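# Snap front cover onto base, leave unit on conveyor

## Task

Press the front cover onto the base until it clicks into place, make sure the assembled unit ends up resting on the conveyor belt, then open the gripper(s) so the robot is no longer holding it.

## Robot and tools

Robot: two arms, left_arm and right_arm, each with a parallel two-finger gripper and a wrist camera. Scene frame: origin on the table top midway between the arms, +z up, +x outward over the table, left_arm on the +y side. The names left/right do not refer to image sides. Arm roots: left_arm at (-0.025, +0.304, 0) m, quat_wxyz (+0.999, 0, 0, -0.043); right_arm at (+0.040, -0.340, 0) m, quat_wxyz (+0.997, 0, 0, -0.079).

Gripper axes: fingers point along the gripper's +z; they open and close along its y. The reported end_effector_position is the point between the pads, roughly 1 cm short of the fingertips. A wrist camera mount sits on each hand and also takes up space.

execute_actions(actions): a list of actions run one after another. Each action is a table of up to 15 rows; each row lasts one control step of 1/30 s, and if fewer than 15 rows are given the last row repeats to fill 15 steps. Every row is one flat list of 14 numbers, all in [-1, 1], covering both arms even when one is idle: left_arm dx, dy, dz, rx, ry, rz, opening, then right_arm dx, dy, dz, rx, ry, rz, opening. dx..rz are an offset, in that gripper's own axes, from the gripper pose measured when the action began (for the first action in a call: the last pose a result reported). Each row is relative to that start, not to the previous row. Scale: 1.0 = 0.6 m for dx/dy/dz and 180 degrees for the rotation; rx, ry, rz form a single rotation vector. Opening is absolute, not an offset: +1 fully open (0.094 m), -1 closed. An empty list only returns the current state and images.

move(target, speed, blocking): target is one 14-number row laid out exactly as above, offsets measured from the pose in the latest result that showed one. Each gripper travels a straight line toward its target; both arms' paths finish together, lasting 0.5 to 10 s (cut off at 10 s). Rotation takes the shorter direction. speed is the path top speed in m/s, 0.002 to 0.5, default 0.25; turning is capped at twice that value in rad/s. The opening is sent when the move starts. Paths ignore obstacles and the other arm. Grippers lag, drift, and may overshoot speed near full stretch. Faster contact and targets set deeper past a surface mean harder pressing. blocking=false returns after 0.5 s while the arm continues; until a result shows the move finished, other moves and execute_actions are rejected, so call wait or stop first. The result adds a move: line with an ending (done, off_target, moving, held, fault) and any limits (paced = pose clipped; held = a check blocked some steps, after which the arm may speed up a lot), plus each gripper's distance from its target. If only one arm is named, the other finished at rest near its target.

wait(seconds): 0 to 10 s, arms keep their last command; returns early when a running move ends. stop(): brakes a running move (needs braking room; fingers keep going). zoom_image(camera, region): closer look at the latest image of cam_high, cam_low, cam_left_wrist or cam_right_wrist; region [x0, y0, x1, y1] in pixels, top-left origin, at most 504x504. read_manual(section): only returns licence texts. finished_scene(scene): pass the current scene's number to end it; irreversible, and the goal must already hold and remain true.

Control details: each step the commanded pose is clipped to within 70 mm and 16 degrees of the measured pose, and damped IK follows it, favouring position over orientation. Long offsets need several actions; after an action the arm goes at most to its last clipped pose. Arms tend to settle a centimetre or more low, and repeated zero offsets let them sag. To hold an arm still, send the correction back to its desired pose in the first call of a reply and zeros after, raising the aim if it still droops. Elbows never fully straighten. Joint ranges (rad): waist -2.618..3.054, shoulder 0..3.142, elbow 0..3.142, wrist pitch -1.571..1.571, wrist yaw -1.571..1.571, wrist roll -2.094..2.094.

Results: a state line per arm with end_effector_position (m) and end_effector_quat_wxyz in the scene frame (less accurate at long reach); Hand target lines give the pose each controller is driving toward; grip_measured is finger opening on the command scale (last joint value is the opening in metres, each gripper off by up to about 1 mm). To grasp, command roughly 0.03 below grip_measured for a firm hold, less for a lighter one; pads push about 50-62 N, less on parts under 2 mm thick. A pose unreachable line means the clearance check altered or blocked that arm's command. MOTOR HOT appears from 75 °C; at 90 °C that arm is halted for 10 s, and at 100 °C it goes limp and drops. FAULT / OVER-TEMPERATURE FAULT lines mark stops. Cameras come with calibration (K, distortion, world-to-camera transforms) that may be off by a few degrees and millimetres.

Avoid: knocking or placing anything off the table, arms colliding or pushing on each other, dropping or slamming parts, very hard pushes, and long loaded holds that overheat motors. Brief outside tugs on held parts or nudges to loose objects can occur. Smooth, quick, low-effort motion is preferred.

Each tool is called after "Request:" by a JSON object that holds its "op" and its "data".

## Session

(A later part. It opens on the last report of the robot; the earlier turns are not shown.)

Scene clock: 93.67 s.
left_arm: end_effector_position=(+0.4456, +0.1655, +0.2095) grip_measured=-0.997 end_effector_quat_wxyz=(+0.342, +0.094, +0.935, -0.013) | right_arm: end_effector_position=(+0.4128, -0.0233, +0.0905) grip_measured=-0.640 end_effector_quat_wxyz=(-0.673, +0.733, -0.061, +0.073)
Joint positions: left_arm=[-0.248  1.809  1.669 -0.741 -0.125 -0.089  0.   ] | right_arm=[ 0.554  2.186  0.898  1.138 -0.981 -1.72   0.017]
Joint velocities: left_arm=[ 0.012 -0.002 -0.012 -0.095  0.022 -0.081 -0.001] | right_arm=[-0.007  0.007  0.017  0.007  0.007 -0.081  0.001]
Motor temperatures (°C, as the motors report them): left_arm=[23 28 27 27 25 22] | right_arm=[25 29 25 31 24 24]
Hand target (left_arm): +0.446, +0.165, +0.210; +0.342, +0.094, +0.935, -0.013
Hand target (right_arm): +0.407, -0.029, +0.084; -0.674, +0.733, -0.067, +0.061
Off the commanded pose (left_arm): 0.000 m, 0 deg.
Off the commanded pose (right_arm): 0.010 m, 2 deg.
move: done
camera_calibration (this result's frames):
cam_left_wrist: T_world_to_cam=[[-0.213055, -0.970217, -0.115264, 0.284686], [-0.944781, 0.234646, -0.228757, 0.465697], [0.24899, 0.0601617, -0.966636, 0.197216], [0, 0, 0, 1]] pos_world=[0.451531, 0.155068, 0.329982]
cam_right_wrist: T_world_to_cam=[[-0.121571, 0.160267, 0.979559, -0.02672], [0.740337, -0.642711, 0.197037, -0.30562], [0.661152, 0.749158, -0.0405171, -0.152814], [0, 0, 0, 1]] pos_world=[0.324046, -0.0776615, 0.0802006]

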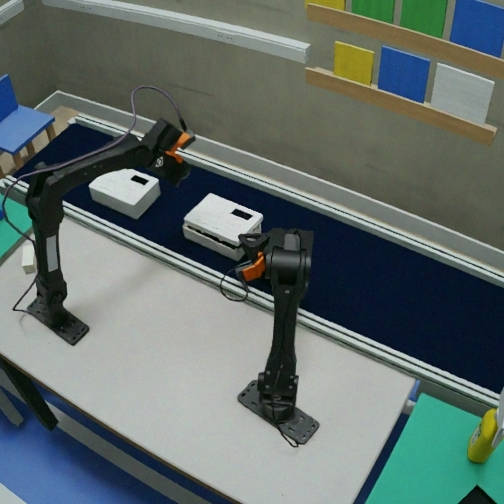

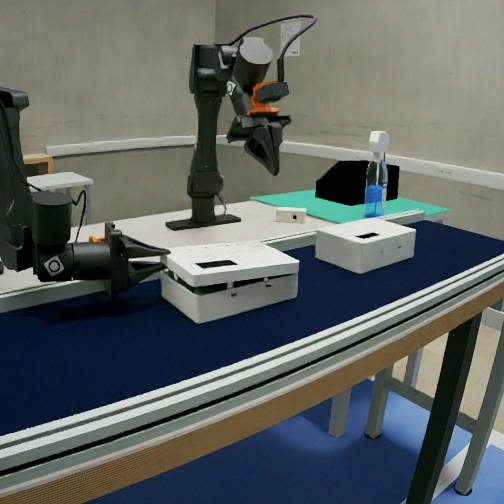

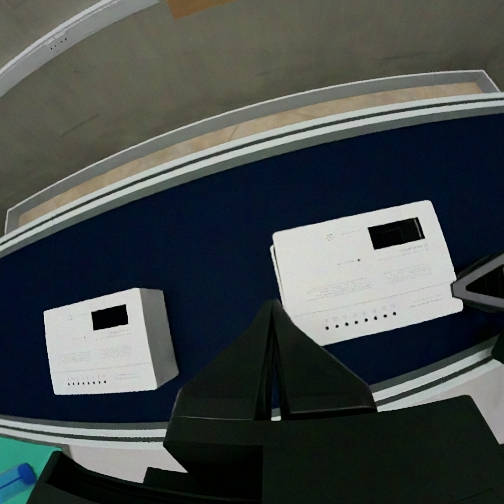

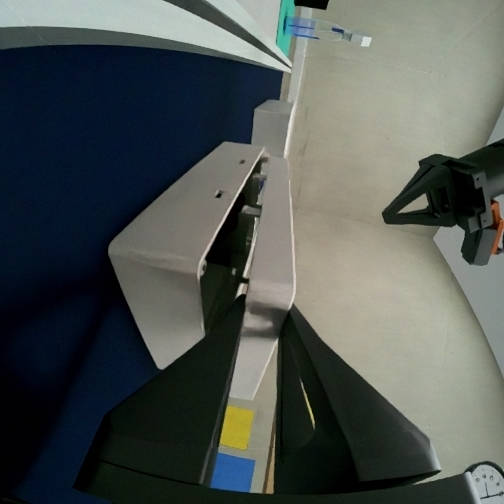

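Request:
{"op": "move", "data": {"target": [0,0,0,0,0,0,-1, 0.0,-0.035,0.0,0.015,0,0,-0.8], "speed": 0.03}}

Request:
{"op": "move", "data": {"target": [0,0,0,0,0,0,-1, -0.017,-0.01,0.0137,0.0,-0.012,0,-0.8], "speed": 0.03}}

Request:
{"op": "zoom_image", "data": {"camera": "cam_low", "region": [60,220,310,340]}}

Request:
{"op": "zoom_image", "data": {"camera": "cam_high", "region": [160,170,300,280]}}

Scene clock: 95.13 s.
left_arm: end_effector_position=(+0.4456, +0.1655, +0.2095) grip_measured=-0.997 end_effector_quat_wxyz=(+0.342, +0.094, +0.935, -0.013) | right_arm: end_effector_position=(+0.4133, -0.0229, +0.0967) grip_measured=-0.640 end_effector_quat_wxyz=(+0.681, -0.726, +0.068, -0.066)
Joint positions: left_arm=[-0.248  1.809  1.669 -0.741 -0.125 -0.089  0.   ] | right_arm=[ 0.554  2.186  0.898  1.175 -0.982 -1.668  0.017]
Joint velocities: left_arm=[ 0.002  0.012  0.002  0.022  0.007 -0.022  0.001] | right_arm=[ 0.017 -0.002 -0.017  0.051 -0.037  0.037 -0.001]
Motor temperatures (°C, as the motors report them): left_arm=[23 28 27 27 25 22] | right_arm=[25 29 25 31 24 24]
Hand target (left_arm): +0.446, +0.165, +0.210; +0.342, +0.094, +0.935, -0.013
Hand target (right_arm): +0.413, -0.021, +0.111; +0.691, -0.717, +0.059, -0.074
Off the commanded pose (left_arm): 0.000 m, 0 deg.
Off the commanded pose (right_arm): 0.015 m, 2 deg.
move: off_target (right_arm)
camera_calibration (this result's frames):
cam_left_wrist: T_world_to_cam=[[-0.213055, -0.970217, -0.115264, 0.284686], [-0.944781, 0.234646, -0.228757, 0.465697], [0.24899, 0.0601617, -0.966636, 0.197216], [0, 0, 0, 1]] pos_world=[0.451531, 0.155068, 0.329982]
cam_right_wrist: T_world_to_cam=[[-0.104419, 0.136964, 0.985057, -0.0409115], [0.741761, -0.649055, 0.168875, -0.30503], [0.662486, 0.74831, -0.0338208, -0.154415], [0, 0, 0, 1]] pos_world=[0.324285, -0.0768274, 0.0865896]

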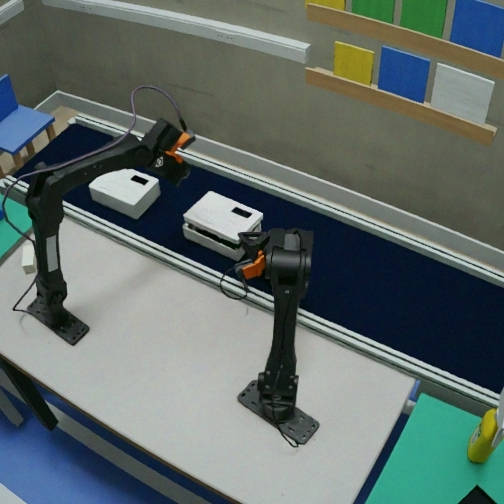

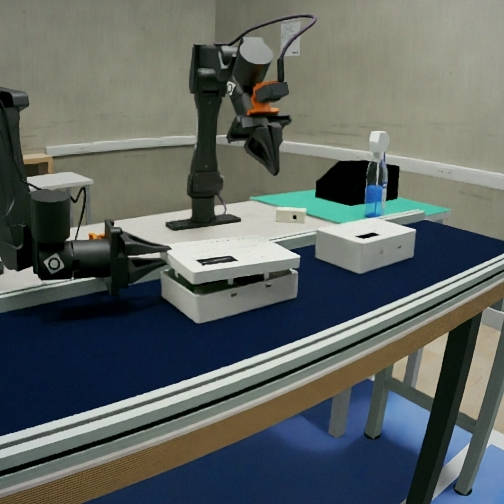

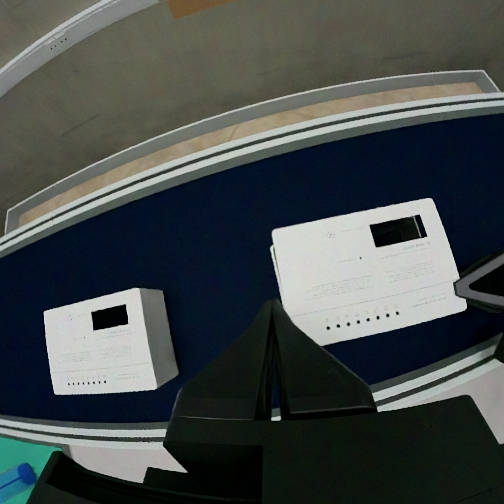

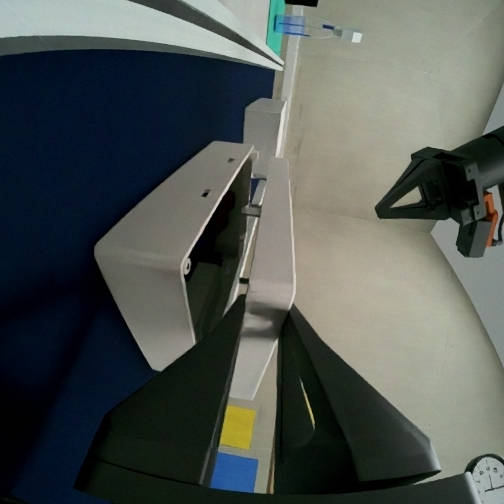

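Scene clock: 96.03 s.
left_arm: end_effector_position=(+0.4456, +0.1655, +0.2095) grip_measured=-0.997 end_effector_quat_wxyz=(+0.342, +0.094, +0.935, -0.013) | right_arm: end_effector_position=(+0.4087, -0.0181, +0.0937) grip_measured=-0.640 end_effector_quat_wxyz=(+0.679, -0.729, +0.069, -0.056)
Joint positions: left_arm=[-0.248  1.809  1.669 -0.741 -0.125 -0.089  0.   ] | right_arm=[ 0.567  2.186  0.898  1.157 -0.982 -1.667  0.017]
Joint velocities: left_arm=[-0.002  0.002  0.012 -0.051  0.051  0.051 -0.   ] | right_arm=[ 0.007 -0.002 -0.007  0.051  0.037  0.007  0.   ]
Motor temperatures (°C, as the motors report them): left_arm=[23 28 27 27 25 22] | right_arm=[25 29 25 31 24 24]
Hand target (left_arm): +0.446, +0.165, +0.210; +0.342, +0.094, +0.935, -0.013
Hand target (right_arm): +0.405, -0.013, +0.102; +0.683, -0.726, +0.056, -0.053
Off the commanded pose (left_arm): 0.000 m, 0 deg.
Off the commanded pose (right_arm): 0.011 m, 2 deg.
move: off_target (right_arm)
camera_calibration (this result's frames):
cam_left_wrist: T_world_to_cam=[[-0.213055, -0.970217, -0.115264, 0.284686], [-0.944781, 0.234646, -0.228757, 0.465697], [0.24899, 0.0601617, -0.966636, 0.197216], [0, 0, 0, 1]] pos_world=[0.451531, 0.155068, 0.329982]
cam_right_wrist: T_world_to_cam=[[-0.0896494, 0.142507, 0.985726, -0.0450821], [0.753118, -0.637951, 0.160723, -0.301657], [0.651749, 0.756776, -0.0501325, -0.148991], [0, 0, 0, 1]] pos_world=[0.320247, -0.073265, 0.0854526]

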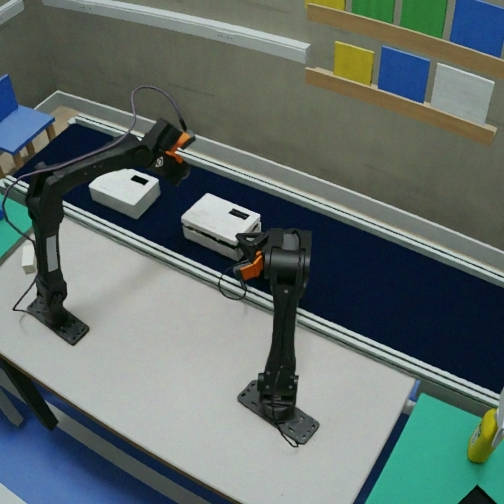

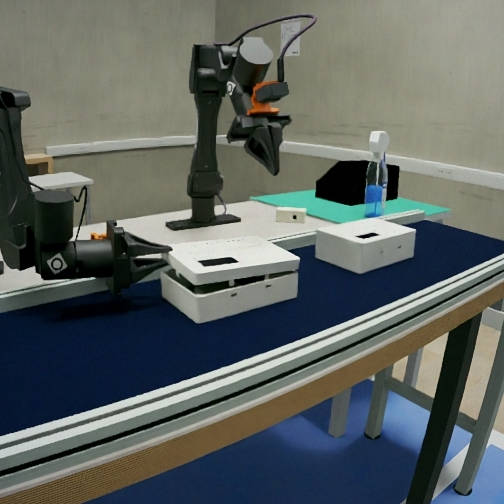

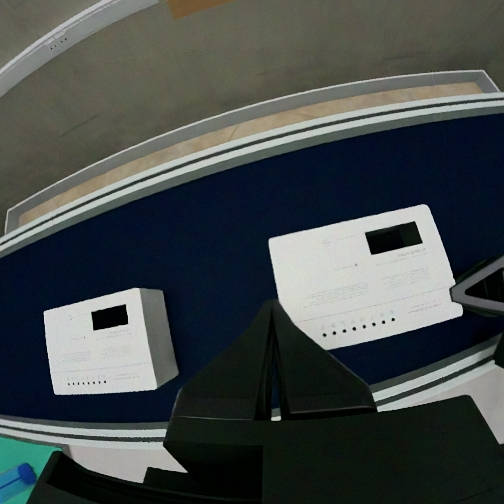

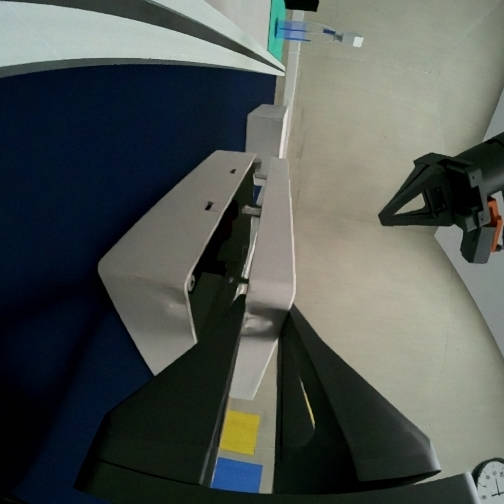

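Region (60, 220, 310, 340) of cam_low's 504x504 image, scaled by 2.016, with more detail than that image has; it fills the top 242 rows of this view, and the rest is white.

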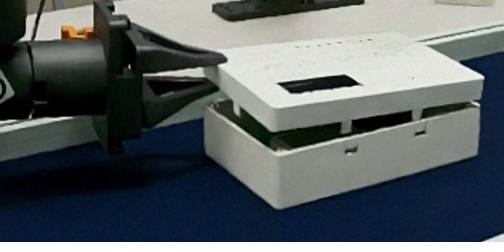

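Region (160, 170, 300, 280) of cam_high's 504x504 image, scaled by 3.600, with more detail than that image has; it fills the top 396 rows of this view, and the rest is white.

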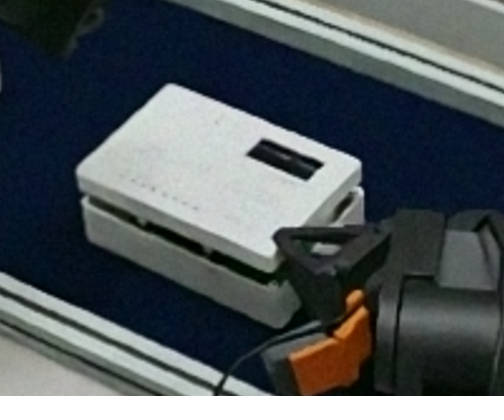

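Request:
{"op": "move", "data": {"target": [0,0,0,0,0,0,-1, 0.0,0.027,0.0,-0.008,0,-0.01,-0.8], "speed": 0.03}}

Request:
{"op": "zoom_image", "data": {"camera": "cam_low", "region": [60,220,310,340]}}

Request:
{"op": "zoom_image", "data": {"camera": "cam_high", "region": [160,170,300,280]}}

Scene clock: 98.17 s.
left_arm: end_effector_position=(+0.4456, +0.1655, +0.2095) grip_measured=-0.997 end_effector_quat_wxyz=(+0.342, +0.094, +0.935, -0.013) | right_arm: end_effector_position=(+0.4084, -0.0182, +0.0876) grip_measured=-0.640 end_effector_quat_wxyz=(-0.675, +0.733, -0.051, +0.072)
Joint positions: left_arm=[-0.248  1.809  1.669 -0.741 -0.125 -0.089  0.   ] | right_arm=[ 0.567  2.2    0.898  1.157 -0.982 -1.728  0.017]
Joint velocities: left_arm=[-0.017 -0.007  0.002  0.007  0.051 -0.007  0.   ] | right_arm=[-0.002  0.002 -0.007 -0.007  0.007 -0.007 -0.   ]
Motor temperatures (°C, as the motors report them): left_arm=[23 28 27 28 25 22] | right_arm=[25 29 25 31 24 24]
Hand target (left_arm): +0.446, +0.165, +0.210; +0.342, +0.094, +0.935, -0.013
Hand target (right_arm): +0.408, -0.019, +0.078; -0.669, +0.738, -0.058, +0.066
Off the commanded pose (left_arm): 0.000 m, 0 deg.
Off the commanded pose (right_arm): 0.010 m, 1 deg.
move: done
camera_calibration (this result's frames):
cam_left_wrist: T_world_to_cam=[[-0.213055, -0.970217, -0.115264, 0.284686], [-0.944781, 0.234646, -0.228757, 0.465697], [0.24899, 0.0601617, -0.966636, 0.197216], [0, 0, 0, 1]] pos_world=[0.451531, 0.155068, 0.329982]
cam_right_wrist: T_world_to_cam=[[-0.136409, 0.157544, 0.978045, -0.0190723], [0.747421, -0.631612, 0.205984, -0.302042], [0.650196, 0.759109, -0.0315939, -0.149904], [0, 0, 0, 1]] pos_world=[0.320618, -0.0739748, 0.0761332]

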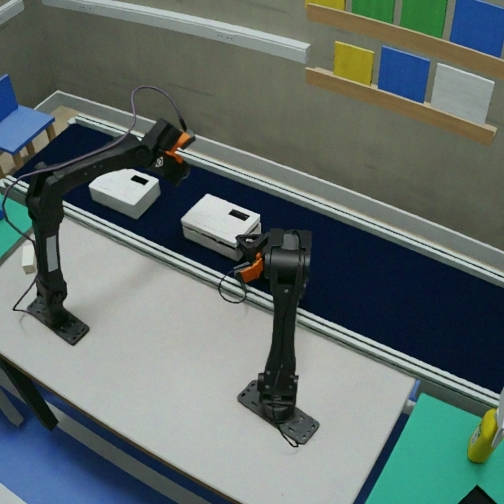

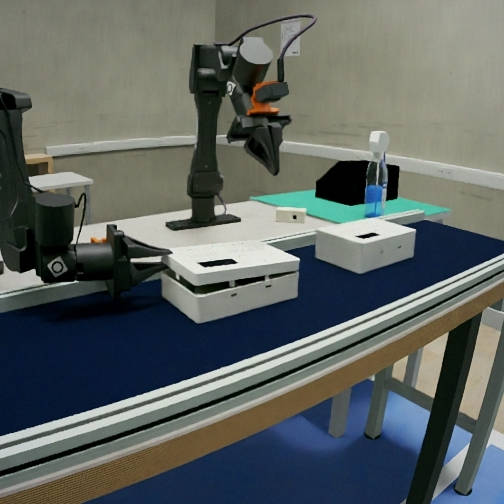

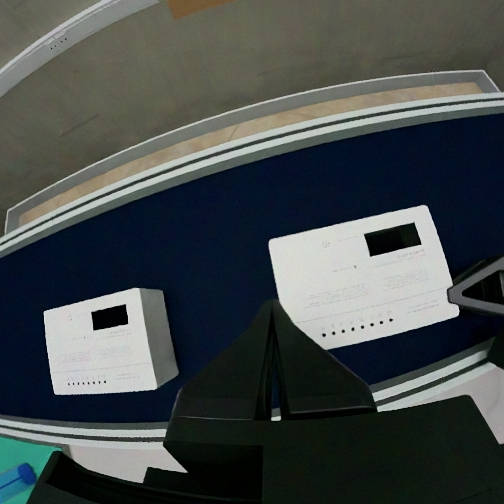

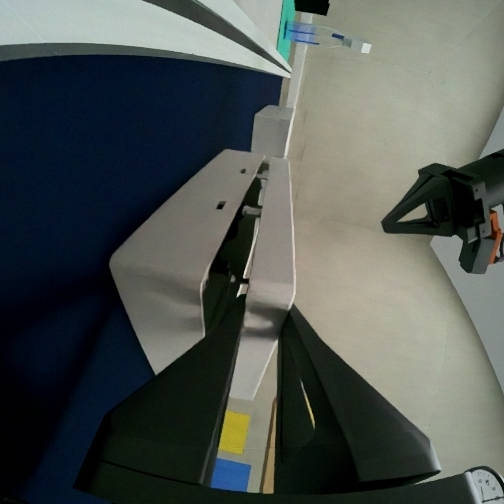

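Region (60, 220, 310, 340) of cam_low's 504x504 image, scaled by 2.016, with more detail than that image has; it fills the top 242 rows of this view, and the rest is white.

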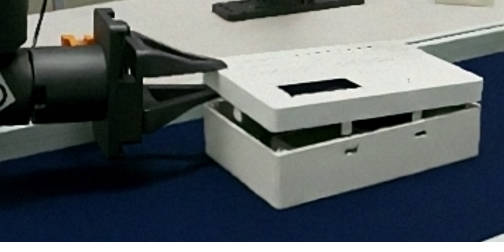

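Region (160, 170, 300, 280) of cam_high's 504x504 image, scaled by 3.600, with more detail than that image has; it fills the top 396 rows of this view, and the rest is white.

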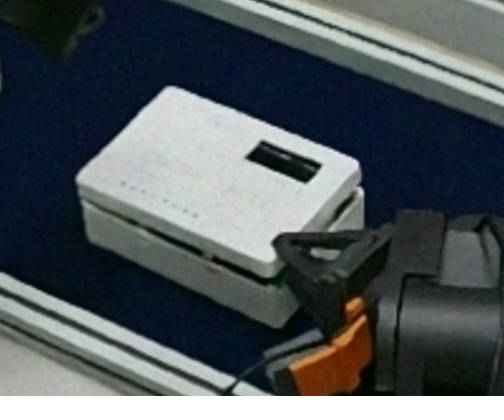

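Request:
{"op": "move", "data": {"target": [0,0,0,0,0,0,-1, 0.0,0.027,0.0,0.0,0,0.008,-0.8], "speed": 0.03}}

Request:
{"op": "zoom_image", "data": {"camera": "cam_low", "region": [60,220,310,340]}}

Request:
{"op": "zoom_image", "data": {"camera": "cam_high", "region": [160,170,300,280]}}

Scene clock: 99.07 s.
left_arm: end_effector_position=(+0.4456, +0.1655, +0.2095) grip_measured=-0.997 end_effector_quat_wxyz=(+0.342, +0.094, +0.935, -0.013) | right_arm: end_effector_position=(+0.4088, -0.0181, +0.0841) grip_measured=-0.640 end_effector_quat_wxyz=(+0.681, -0.726, +0.044, -0.080)
Joint positions: left_arm=[-0.248  1.809  1.669 -0.741 -0.125 -0.089  0.   ] | right_arm=[ 0.567  2.235  0.898  1.231 -0.982 -1.715  0.017]
Joint velocities: left_arm=[-0.007  0.002 -0.017 -0.007 -0.022  0.095  0.001] | right_arm=[ 0.002  0.012 -0.012  0.081 -0.066  0.007 -0.   ]
Motor temperatures (°C, as the motors report them): left_arm=[23 28 27 28 25 22] | right_arm=[25 29 25 31 24 24]
Hand target (left_arm): +0.446, +0.165, +0.210; +0.342, +0.094, +0.935, -0.013
Hand target (right_arm): +0.408, -0.020, +0.072; +0.675, -0.732, +0.060, -0.064
Off the commanded pose (left_arm): 0.000 m, 0 deg.
Off the commanded pose (right_arm): 0.013 m, 3 deg.
move: off_target (right_arm)
camera_calibration (this result's frames):
cam_left_wrist: T_world_to_cam=[[-0.213055, -0.970217, -0.115264, 0.284686], [-0.944781, 0.234646, -0.228757, 0.465697], [0.24899, 0.0601617, -0.966636, 0.197216], [0, 0, 0, 1]] pos_world=[0.451531, 0.155068, 0.329982]
cam_right_wrist: T_world_to_cam=[[-0.158796, 0.140768, 0.977225, -0.00664514], [0.742071, -0.635855, 0.212178, -0.29989], [0.651241, 0.758863, -0.00348856, -0.153165], [0, 0, 0, 1]] pos_world=[0.321232, -0.0735199, 0.0695896]

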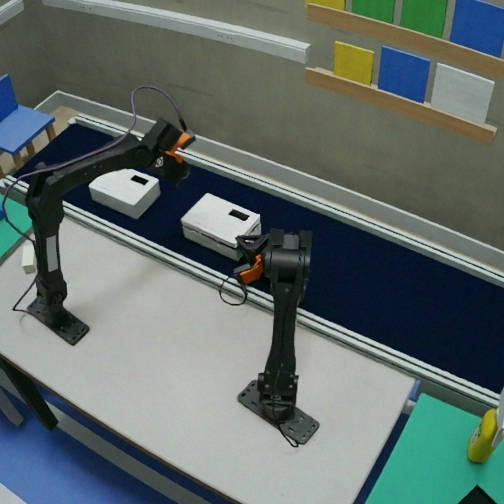

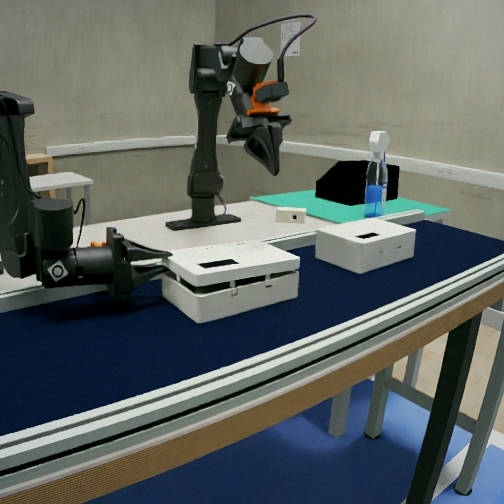

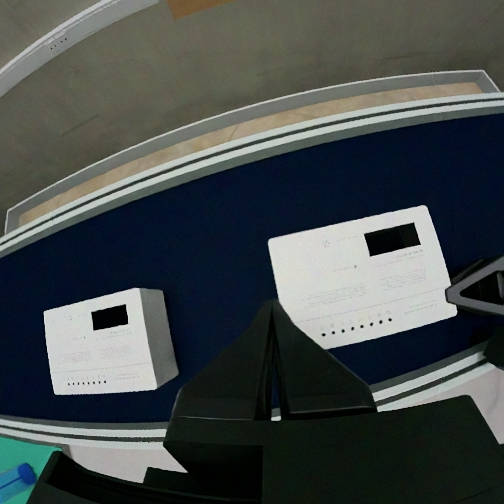

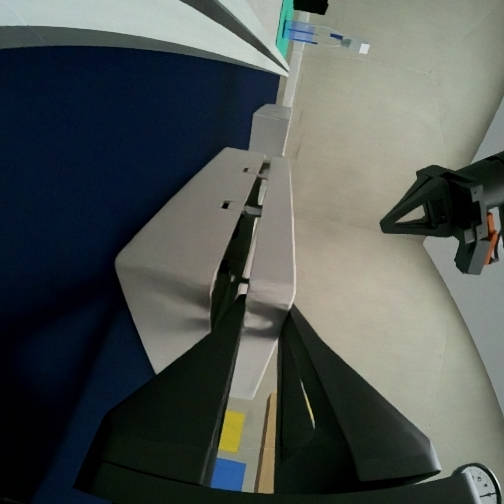

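Region (60, 220, 310, 340) of cam_low's 504x504 image, scaled by 2.016, with more detail than that image has; it fills the top 242 rows of this view, and the rest is white.

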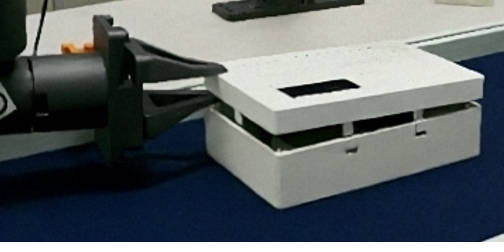

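Region (160, 170, 300, 280) of cam_high's 504x504 image, scaled by 3.600, with more detail than that image has; it fills the top 396 rows of this view, and the rest is white.

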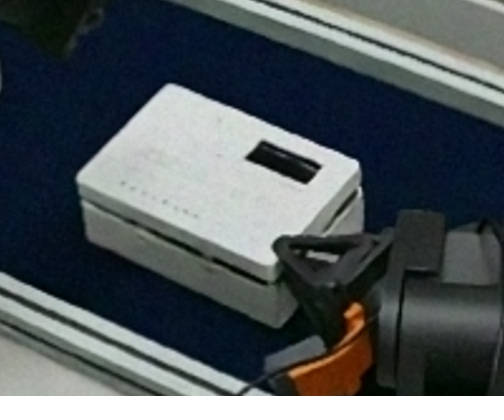

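Request:
{"op": "move", "data": {"target": [0,0,0,0,0,0,-1, 0.0,0.0,0.0,0.0,0,0,-0.52], "speed": 0.03}}

Request:
{"op": "zoom_image", "data": {"camera": "cam_low", "region": [60,220,310,340]}}

Scene clock: 100.07 s.
left_arm: end_effector_position=(+0.4456, +0.1655, +0.2095) grip_measured=-0.997 end_effector_quat_wxyz=(+0.342, +0.094, +0.935, -0.013) | right_arm: end_effector_position=(+0.4088, -0.0181, +0.0842) grip_measured=-0.522 end_effector_quat_wxyz=(+0.682, -0.726, +0.044, -0.081)
Joint positions: left_arm=[-0.248  1.809  1.669 -0.741 -0.125 -0.089  0.   ] | right_arm=[ 0.567  2.236  0.898  1.234 -0.982 -1.715  0.022]
Joint velocities: left_arm=[ 0.002 -0.002 -0.022  0.037  0.022 -0.037  0.   ] | right_arm=[-0.007  0.002 -0.002  0.037  0.037 -0.007 -0.   ]
Motor temperatures (°C, as the motors report them): left_arm=[23 28 27 28 25 22] | right_arm=[25 29 25 31 24 24]
Hand target (left_arm): +0.446, +0.165, +0.210; +0.342, +0.094, +0.935, -0.013
Hand target (right_arm): +0.409, -0.018, +0.084; +0.681, -0.726, +0.044, -0.080
Off the commanded pose (left_arm): 0.000 m, 0 deg.
Off the commanded pose (right_arm): 0.000 m, 0 deg.
move: done
camera_calibration (this result's frames):
cam_left_wrist: T_world_to_cam=[[-0.213055, -0.970217, -0.115264, 0.284686], [-0.944781, 0.234646, -0.228757, 0.465697], [0.24899, 0.0601617, -0.966636, 0.197216], [0, 0, 0, 1]] pos_world=[0.451531, 0.155068, 0.329982]
cam_right_wrist: T_world_to_cam=[[-0.159768, 0.139903, 0.977191, -0.00636535], [0.74183, -0.636077, 0.212354, -0.299843], [0.651277, 0.758837, -0.0021597, -0.153311], [0, 0, 0, 1]] pos_world=[0.321263, -0.0734945, 0.0695617]

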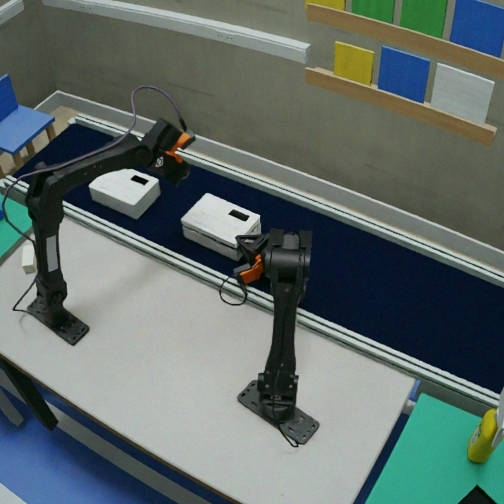

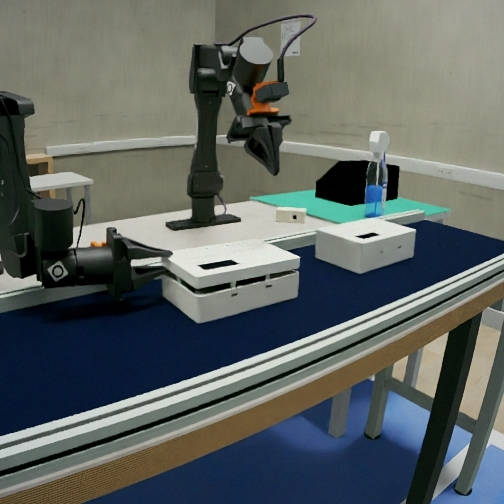

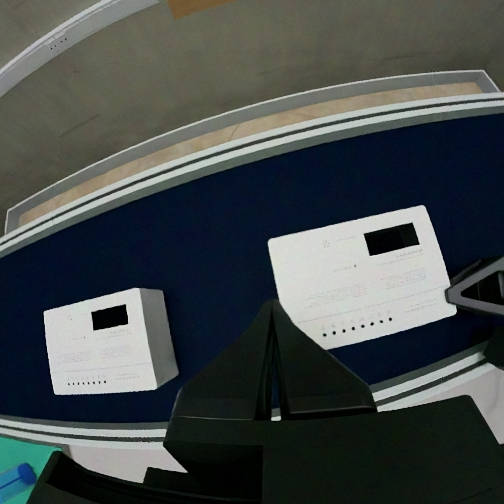

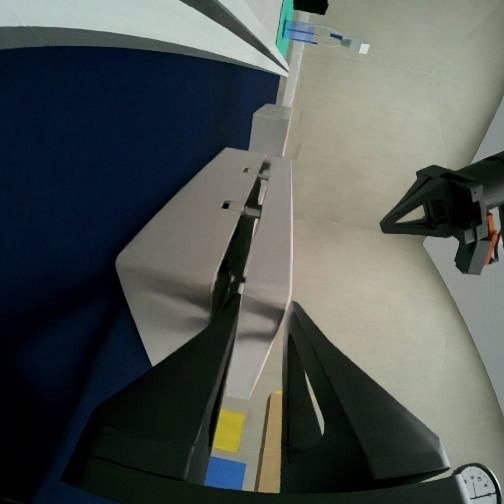

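Region (60, 220, 310, 340) of cam_low's 504x504 image, scaled by 2.016, with more detail than that image has; it fills the top 242 rows of this view, and the rest is white.

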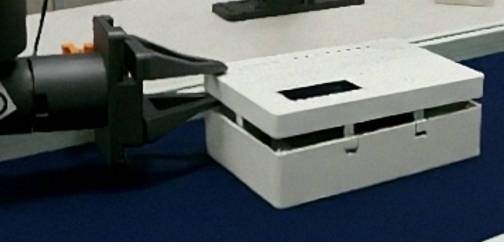

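Request:
{"op": "move", "data": {"target": [0.067,-0.159,0.153,0,0,0,-1, 0.0,0.0,-0.07,0.0,0,0,-0.5], "speed": 0.1}}

Request:
{"op": "zoom_image", "data": {"camera": "cam_low", "region": [60,200,310,340]}}

Scene clock: 102.17 s.
left_arm: end_effector_position=(+0.4549, +0.0721, +0.1088) grip_measured=-0.997 end_effector_quat_wxyz=(+0.336, +0.098, +0.936, -0.018) | right_arm: end_effector_position=(+0.4068, -0.0544, +0.0845) grip_measured=-0.502 end_effector_quat_wxyz=(+0.681, -0.726, +0.044, -0.084)
Joint positions: left_arm=[-0.443  2.03   1.579 -0.467 -0.232 -0.24   0.   ] | right_arm=[ 0.476  2.201  0.827  1.254 -1.067 -1.738  0.023]
Joint velocities: left_arm=[-0.002  0.012  0.002  0.007  0.022 -0.037  0.   ] | right_arm=[-0.002 -0.012 -0.012  0.007 -0.022  0.037 -0.001]
Motor temperatures (°C, as the motors report them): left_arm=[23 28 27 28 25 22] | right_arm=[25 29 25 32 24 24]
Hand target (left_arm): +0.455, +0.072, +0.107; +0.341, +0.094, +0.935, -0.013
Hand target (right_arm): +0.402, -0.060, +0.086; +0.681, -0.726, +0.044, -0.081
Off the commanded pose (left_arm): 0.003 m, 1 deg.
Off the commanded pose (right_arm): 0.008 m, 0 deg.
move: done
camera_calibration (this result's frames):
cam_left_wrist: T_world_to_cam=[[-0.226442, -0.96805, -0.107716, 0.189613], [-0.944682, 0.245213, -0.217822, 0.471317], [0.237276, 0.0524329, -0.970026, 0.109408], [0, 0, 0, 1]] pos_world=[0.462221, 0.0622447, 0.229216]
cam_right_wrist: T_world_to_cam=[[-0.163492, 0.141796, 0.976301, -0.000211384], [0.737743, -0.639452, 0.216416, -0.320427], [0.654985, 0.755642, -0.0000639059, -0.126279], [0, 0, 0, 1]] pos_world=[0.319069, -0.109446, 0.0695437]

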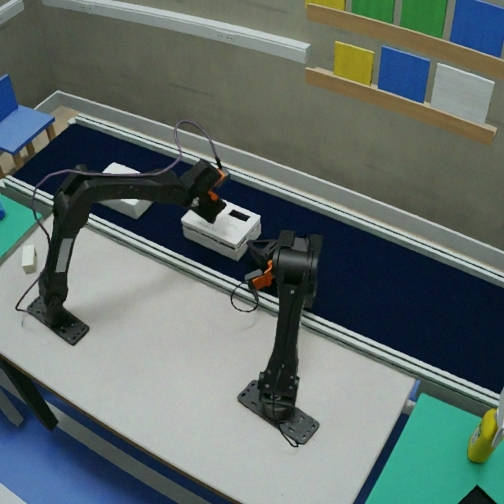

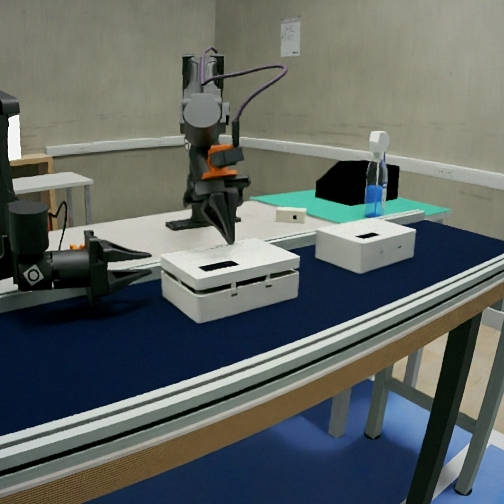

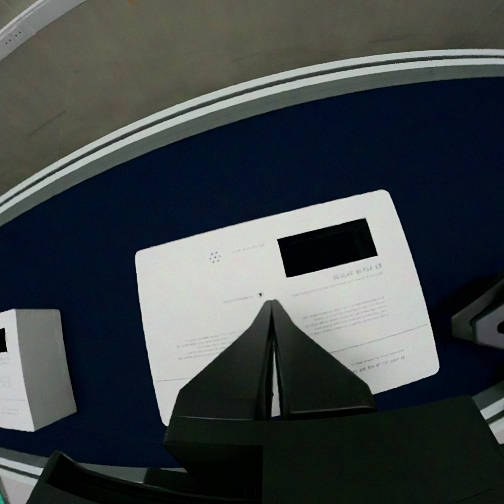

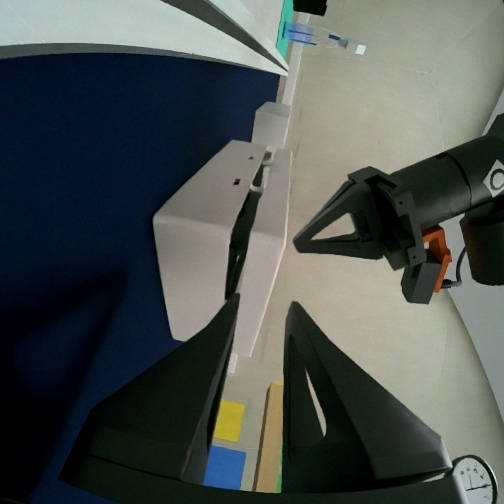

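Region (60, 200, 310, 340) of cam_low's 504x504 image, scaled by 2.016, with more detail than that image has; it fills the top 282 rows of this view, and the rest is white.

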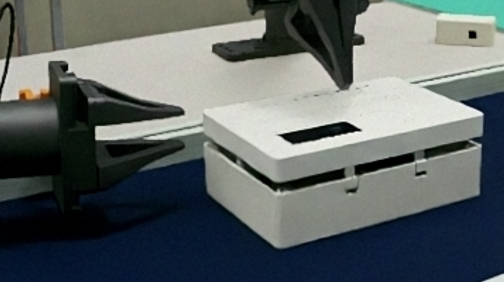

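Request:
{"op": "move", "data": {"target": [0.037,-0.002,0.045,0,0,0,-1, 0.0,-0.03,-0.1,0.0,0,0,-0.5], "speed": 0.04}}

Request:
{"op": "zoom_image", "data": {"camera": "cam_low", "region": [60,200,310,340]}}

Scene clock: 104.17 s.
left_arm: end_effector_position=(+0.4591, +0.0698, +0.0924) grip_measured=-0.997 end_effector_quat_wxyz=(+0.353, +0.095, +0.930, -0.025) | right_arm: end_effector_position=(+0.4029, -0.1081, +0.1086) grip_measured=-0.502 end_effector_quat_wxyz=(+0.683, -0.723, +0.035, -0.099)
Joint positions: left_arm=[-0.443  2.041  1.504 -0.341 -0.232 -0.24   0.   ] | right_arm=[ 0.328  2.073  0.744  1.195 -1.206 -1.791  0.023]
Joint velocities: left_arm=[-0.002  0.002 -0.007  0.022  0.007 -0.007 -0.001] | right_arm=[ 0.002 -0.002 -0.012 -0.081  0.007 -0.007 -0.001]
Motor temperatures (°C, as the motors report them): left_arm=[23 28 27 28 25 22] | right_arm=[25 29 25 32 24 24]
Hand target (left_arm): +0.454, +0.073, +0.074; +0.336, +0.098, +0.936, -0.018
Hand target (right_arm): +0.396, -0.112, +0.106; +0.681, -0.726, +0.044, -0.084
Off the commanded pose (left_arm): 0.019 m, 2 deg.
Off the commanded pose (right_arm): 0.009 m, 2 deg.
move: off_target (left_arm)
camera_calibration (this result's frames):
cam_left_wrist: T_world_to_cam=[[-0.222176, -0.970234, -0.0963517, 0.183719], [-0.936702, 0.23983, -0.255091, 0.472402], [0.270606, 0.0335776, -0.962104, 0.0778675], [0, 0, 0, 1]] pos_world=[0.462247, 0.0623398, 0.213124]
cam_right_wrist: T_world_to_cam=[[-0.195664, 0.139214, 0.97074, -0.00350187], [0.72515, -0.645863, 0.238786, -0.355204], [0.660207, 0.750653, 0.0254208, -0.088595], [0, 0, 0, 1]] pos_world=[0.315382, -0.162421, 0.0904691]

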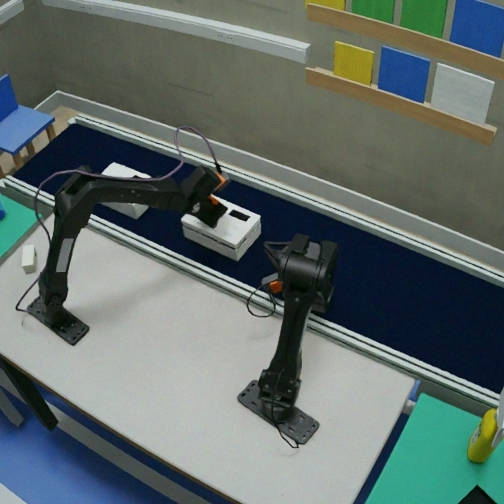

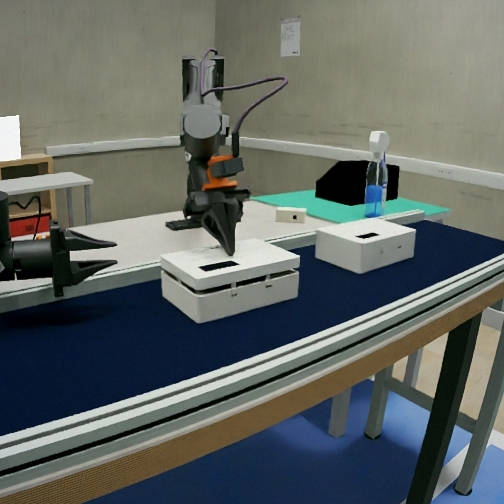

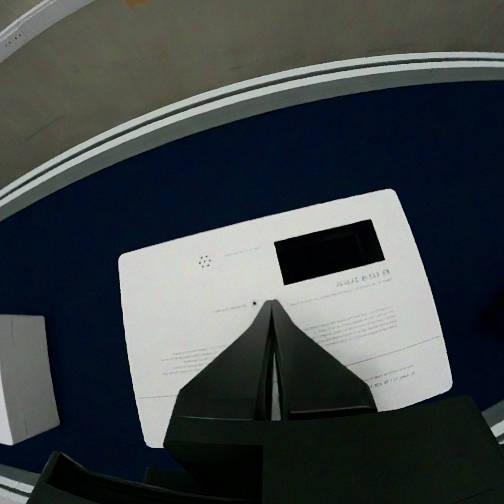

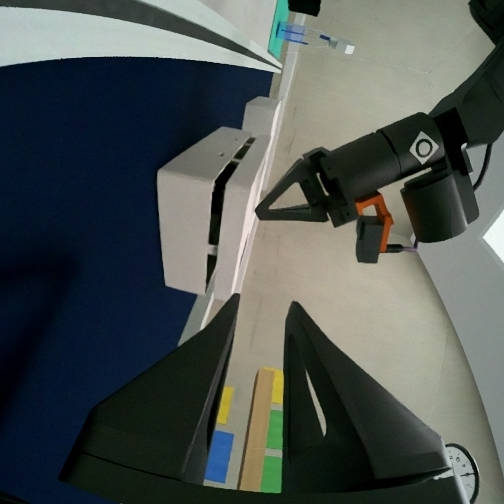

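Region (60, 200, 310, 340) of cam_low's 504x504 image, scaled by 2.016, with more detail than that image has; it fills the top 282 rows of this view, and the rest is white.

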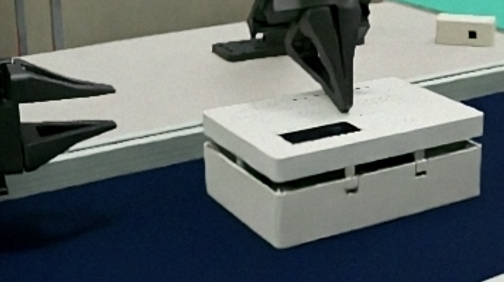

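Press harder.

Request:
{"op": "move", "data": {"target": [0.055,-0.002,0.058,0,0,0,-1, 0.0,0,0,0.0,0,0,-0.5], "speed": 0.04}}

Request:
{"op": "zoom_image", "data": {"camera": "cam_low", "region": [60,200,310,340]}}

Scene clock: 105.90 s.
left_arm: end_effector_position=(+0.4730, +0.0625, +0.0861) grip_measured=-0.997 end_effector_quat_wxyz=(+0.403, +0.085, +0.910, -0.046) | right_arm: end_effector_position=(+0.4026, -0.1081, +0.1089) grip_measured=-0.502 end_effector_quat_wxyz=(+0.683, -0.723, +0.033, -0.100)
Joint positions: left_arm=[-0.443  2.057  1.419 -0.124 -0.236 -0.24   0.   ] | right_arm=[ 0.328  2.073  0.744  1.197 -1.208 -1.793  0.023]
Joint velocities: left_arm=[ 0.012 -0.002 -0.007  0.066 -0.007  0.022  0.001] | right_arm=[-0.007  0.002 -0.012  0.007 -0.037 -0.037 -0.001]
Motor temperatures (°C, as the motors report them): left_arm=[23 28 27 28 25 22] | right_arm=[25 29 25 32 24 24]
Hand target (left_arm): +0.456, +0.071, +0.046; +0.353, +0.095, +0.930, -0.025
Hand target (right_arm): +0.403, -0.108, +0.109; +0.683, -0.723, +0.035, -0.099
Off the commanded pose (left_arm): 0.045 m, 7 deg.
Off the commanded pose (right_arm): 0.000 m, 0 deg.
move: off_target (left_arm)
camera_calibration (this result's frames):
cam_left_wrist: T_world_to_cam=[[-0.211454, -0.975315, -0.0636174, 0.171505], [-0.905701, 0.219997, -0.362364, 0.481404], [0.367415, -0.019005, -0.929863, 0.0230339], [0, 0, 0, 1]] pos_world=[0.46381, 0.0618014, 0.206773]
cam_right_wrist: T_world_to_cam=[[-0.199902, 0.138688, 0.969951, -0.00212062], [0.725459, -0.644446, 0.24166, -0.355296], [0.658596, 0.751967, 0.0282136, -0.087974], [0, 0, 0, 1]] pos_world=[0.315268, -0.162522, 0.0903997]

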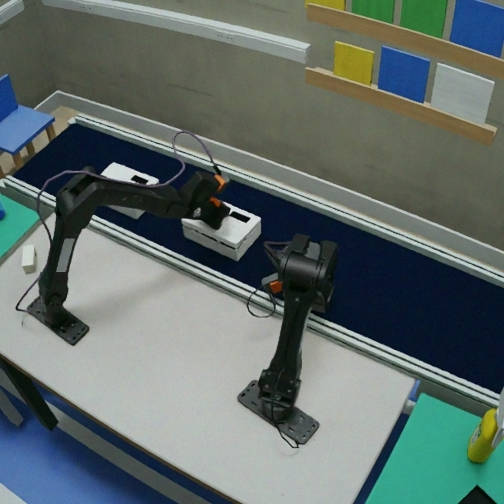

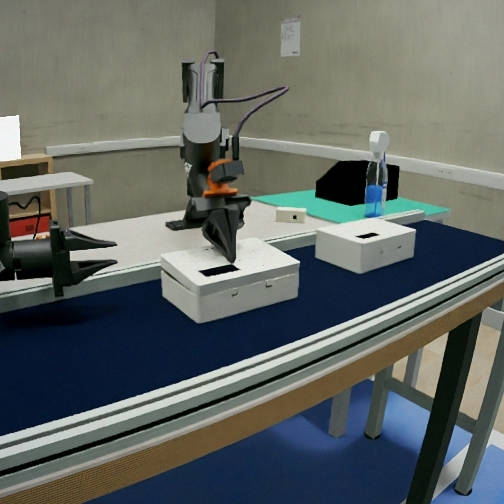

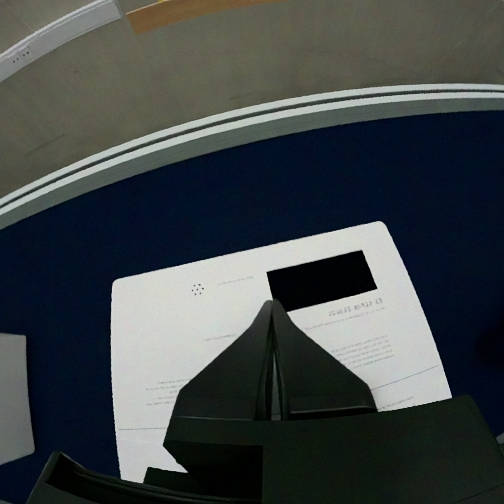

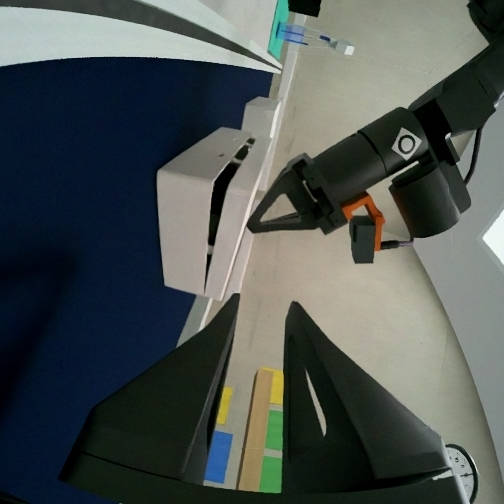

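Region (60, 200, 310, 340) of cam_low's 504x504 image, scaled by 2.016, with more detail than that image has; it fills the top 282 rows of this view, and the rest is white.

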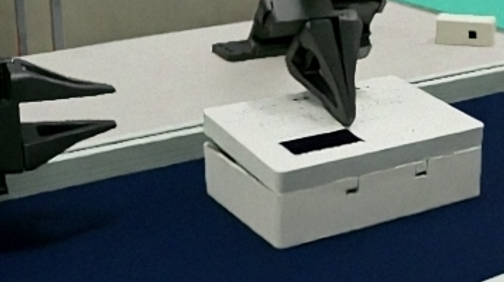

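Request:
{"op": "move", "data": {"target": [0.05,0.028,-0.111,0,0.1,0,-1, 0.0,0,0,0.0,0,0,-0.5], "speed": 0.1}}

Scene clock: 108.30 s.
left_arm: end_effector_position=(+0.4048, +0.0899, +0.0946) grip_measured=-0.997 end_effector_quat_wxyz=(+0.248, +0.098, +0.964, -0.024) | right_arm: end_effector_position=(+0.4027, -0.1081, +0.1092) grip_measured=-0.502 end_effector_quat_wxyz=(+0.683, -0.722, +0.033, -0.100)
Joint positions: left_arm=[-0.435  1.954  1.512 -0.648 -0.153 -0.28   0.   ] | right_arm=[ 0.328  2.073  0.744  1.199 -1.208 -1.793  0.023]
Joint velocities: left_arm=[ 0.002 -0.012  0.012 -0.007  0.022  0.022 -0.001] | right_arm=[-0.017  0.002 -0.022  0.007  0.007 -0.037  0.   ]
Motor temperatures (°C, as the motors report them): left_arm=[23 29 27 28 25 22] | right_arm=[25 29 25 32 24 24]
Hand target (left_arm): +0.408, +0.092, +0.109; +0.256, +0.089, +0.962, -0.032
Hand target (right_arm): +0.403, -0.108, +0.109; +0.683, -0.723, +0.033, -0.100
Off the commanded pose (left_arm): 0.014 m, 2 deg.
Off the commanded pose (right_arm): 0.000 m, 0 deg.
move: off_target (left_arm)
camera_calibration (this result's frames):
cam_left_wrist: T_world_to_cam=[[-0.244128, -0.967178, -0.0704832, 0.197539], [-0.968216, 0.247176, -0.0382426, 0.408952], [0.0544092, 0.0589068, -0.99678, 0.182555], [0, 0, 0, 1]] pos_world=[0.434245, 0.0792182, 0.21153]
cam_right_wrist: T_world_to_cam=[[-0.201726, 0.138377, 0.969618, -0.00162306], [0.725003, -0.644524, 0.242816, -0.355329], [0.658542, 0.751958, 0.0296935, -0.0881478], [0, 0, 0, 1]] pos_world=[0.315336, -0.16251, 0.0904707]

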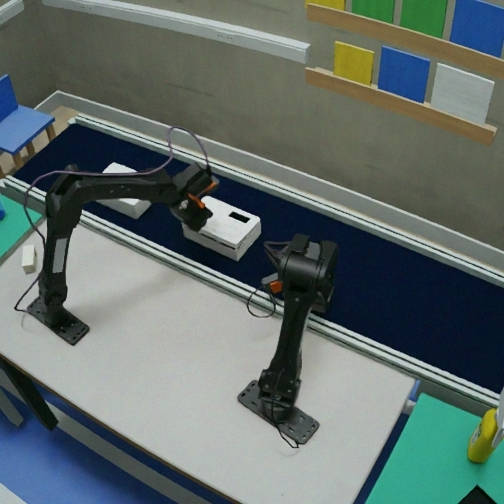

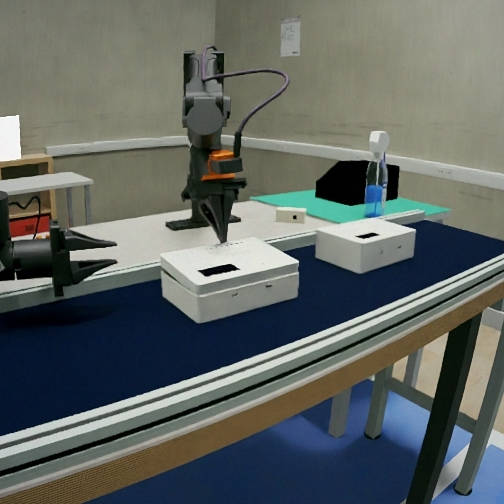

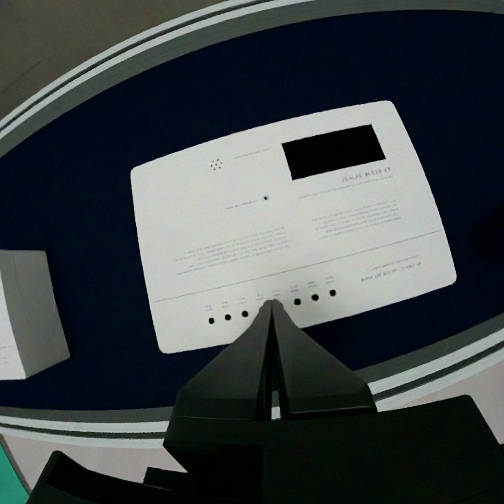

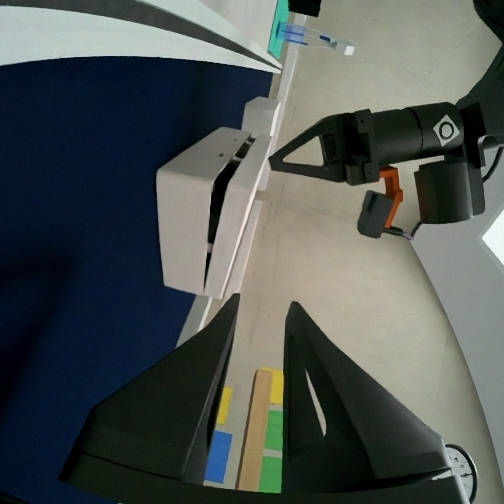

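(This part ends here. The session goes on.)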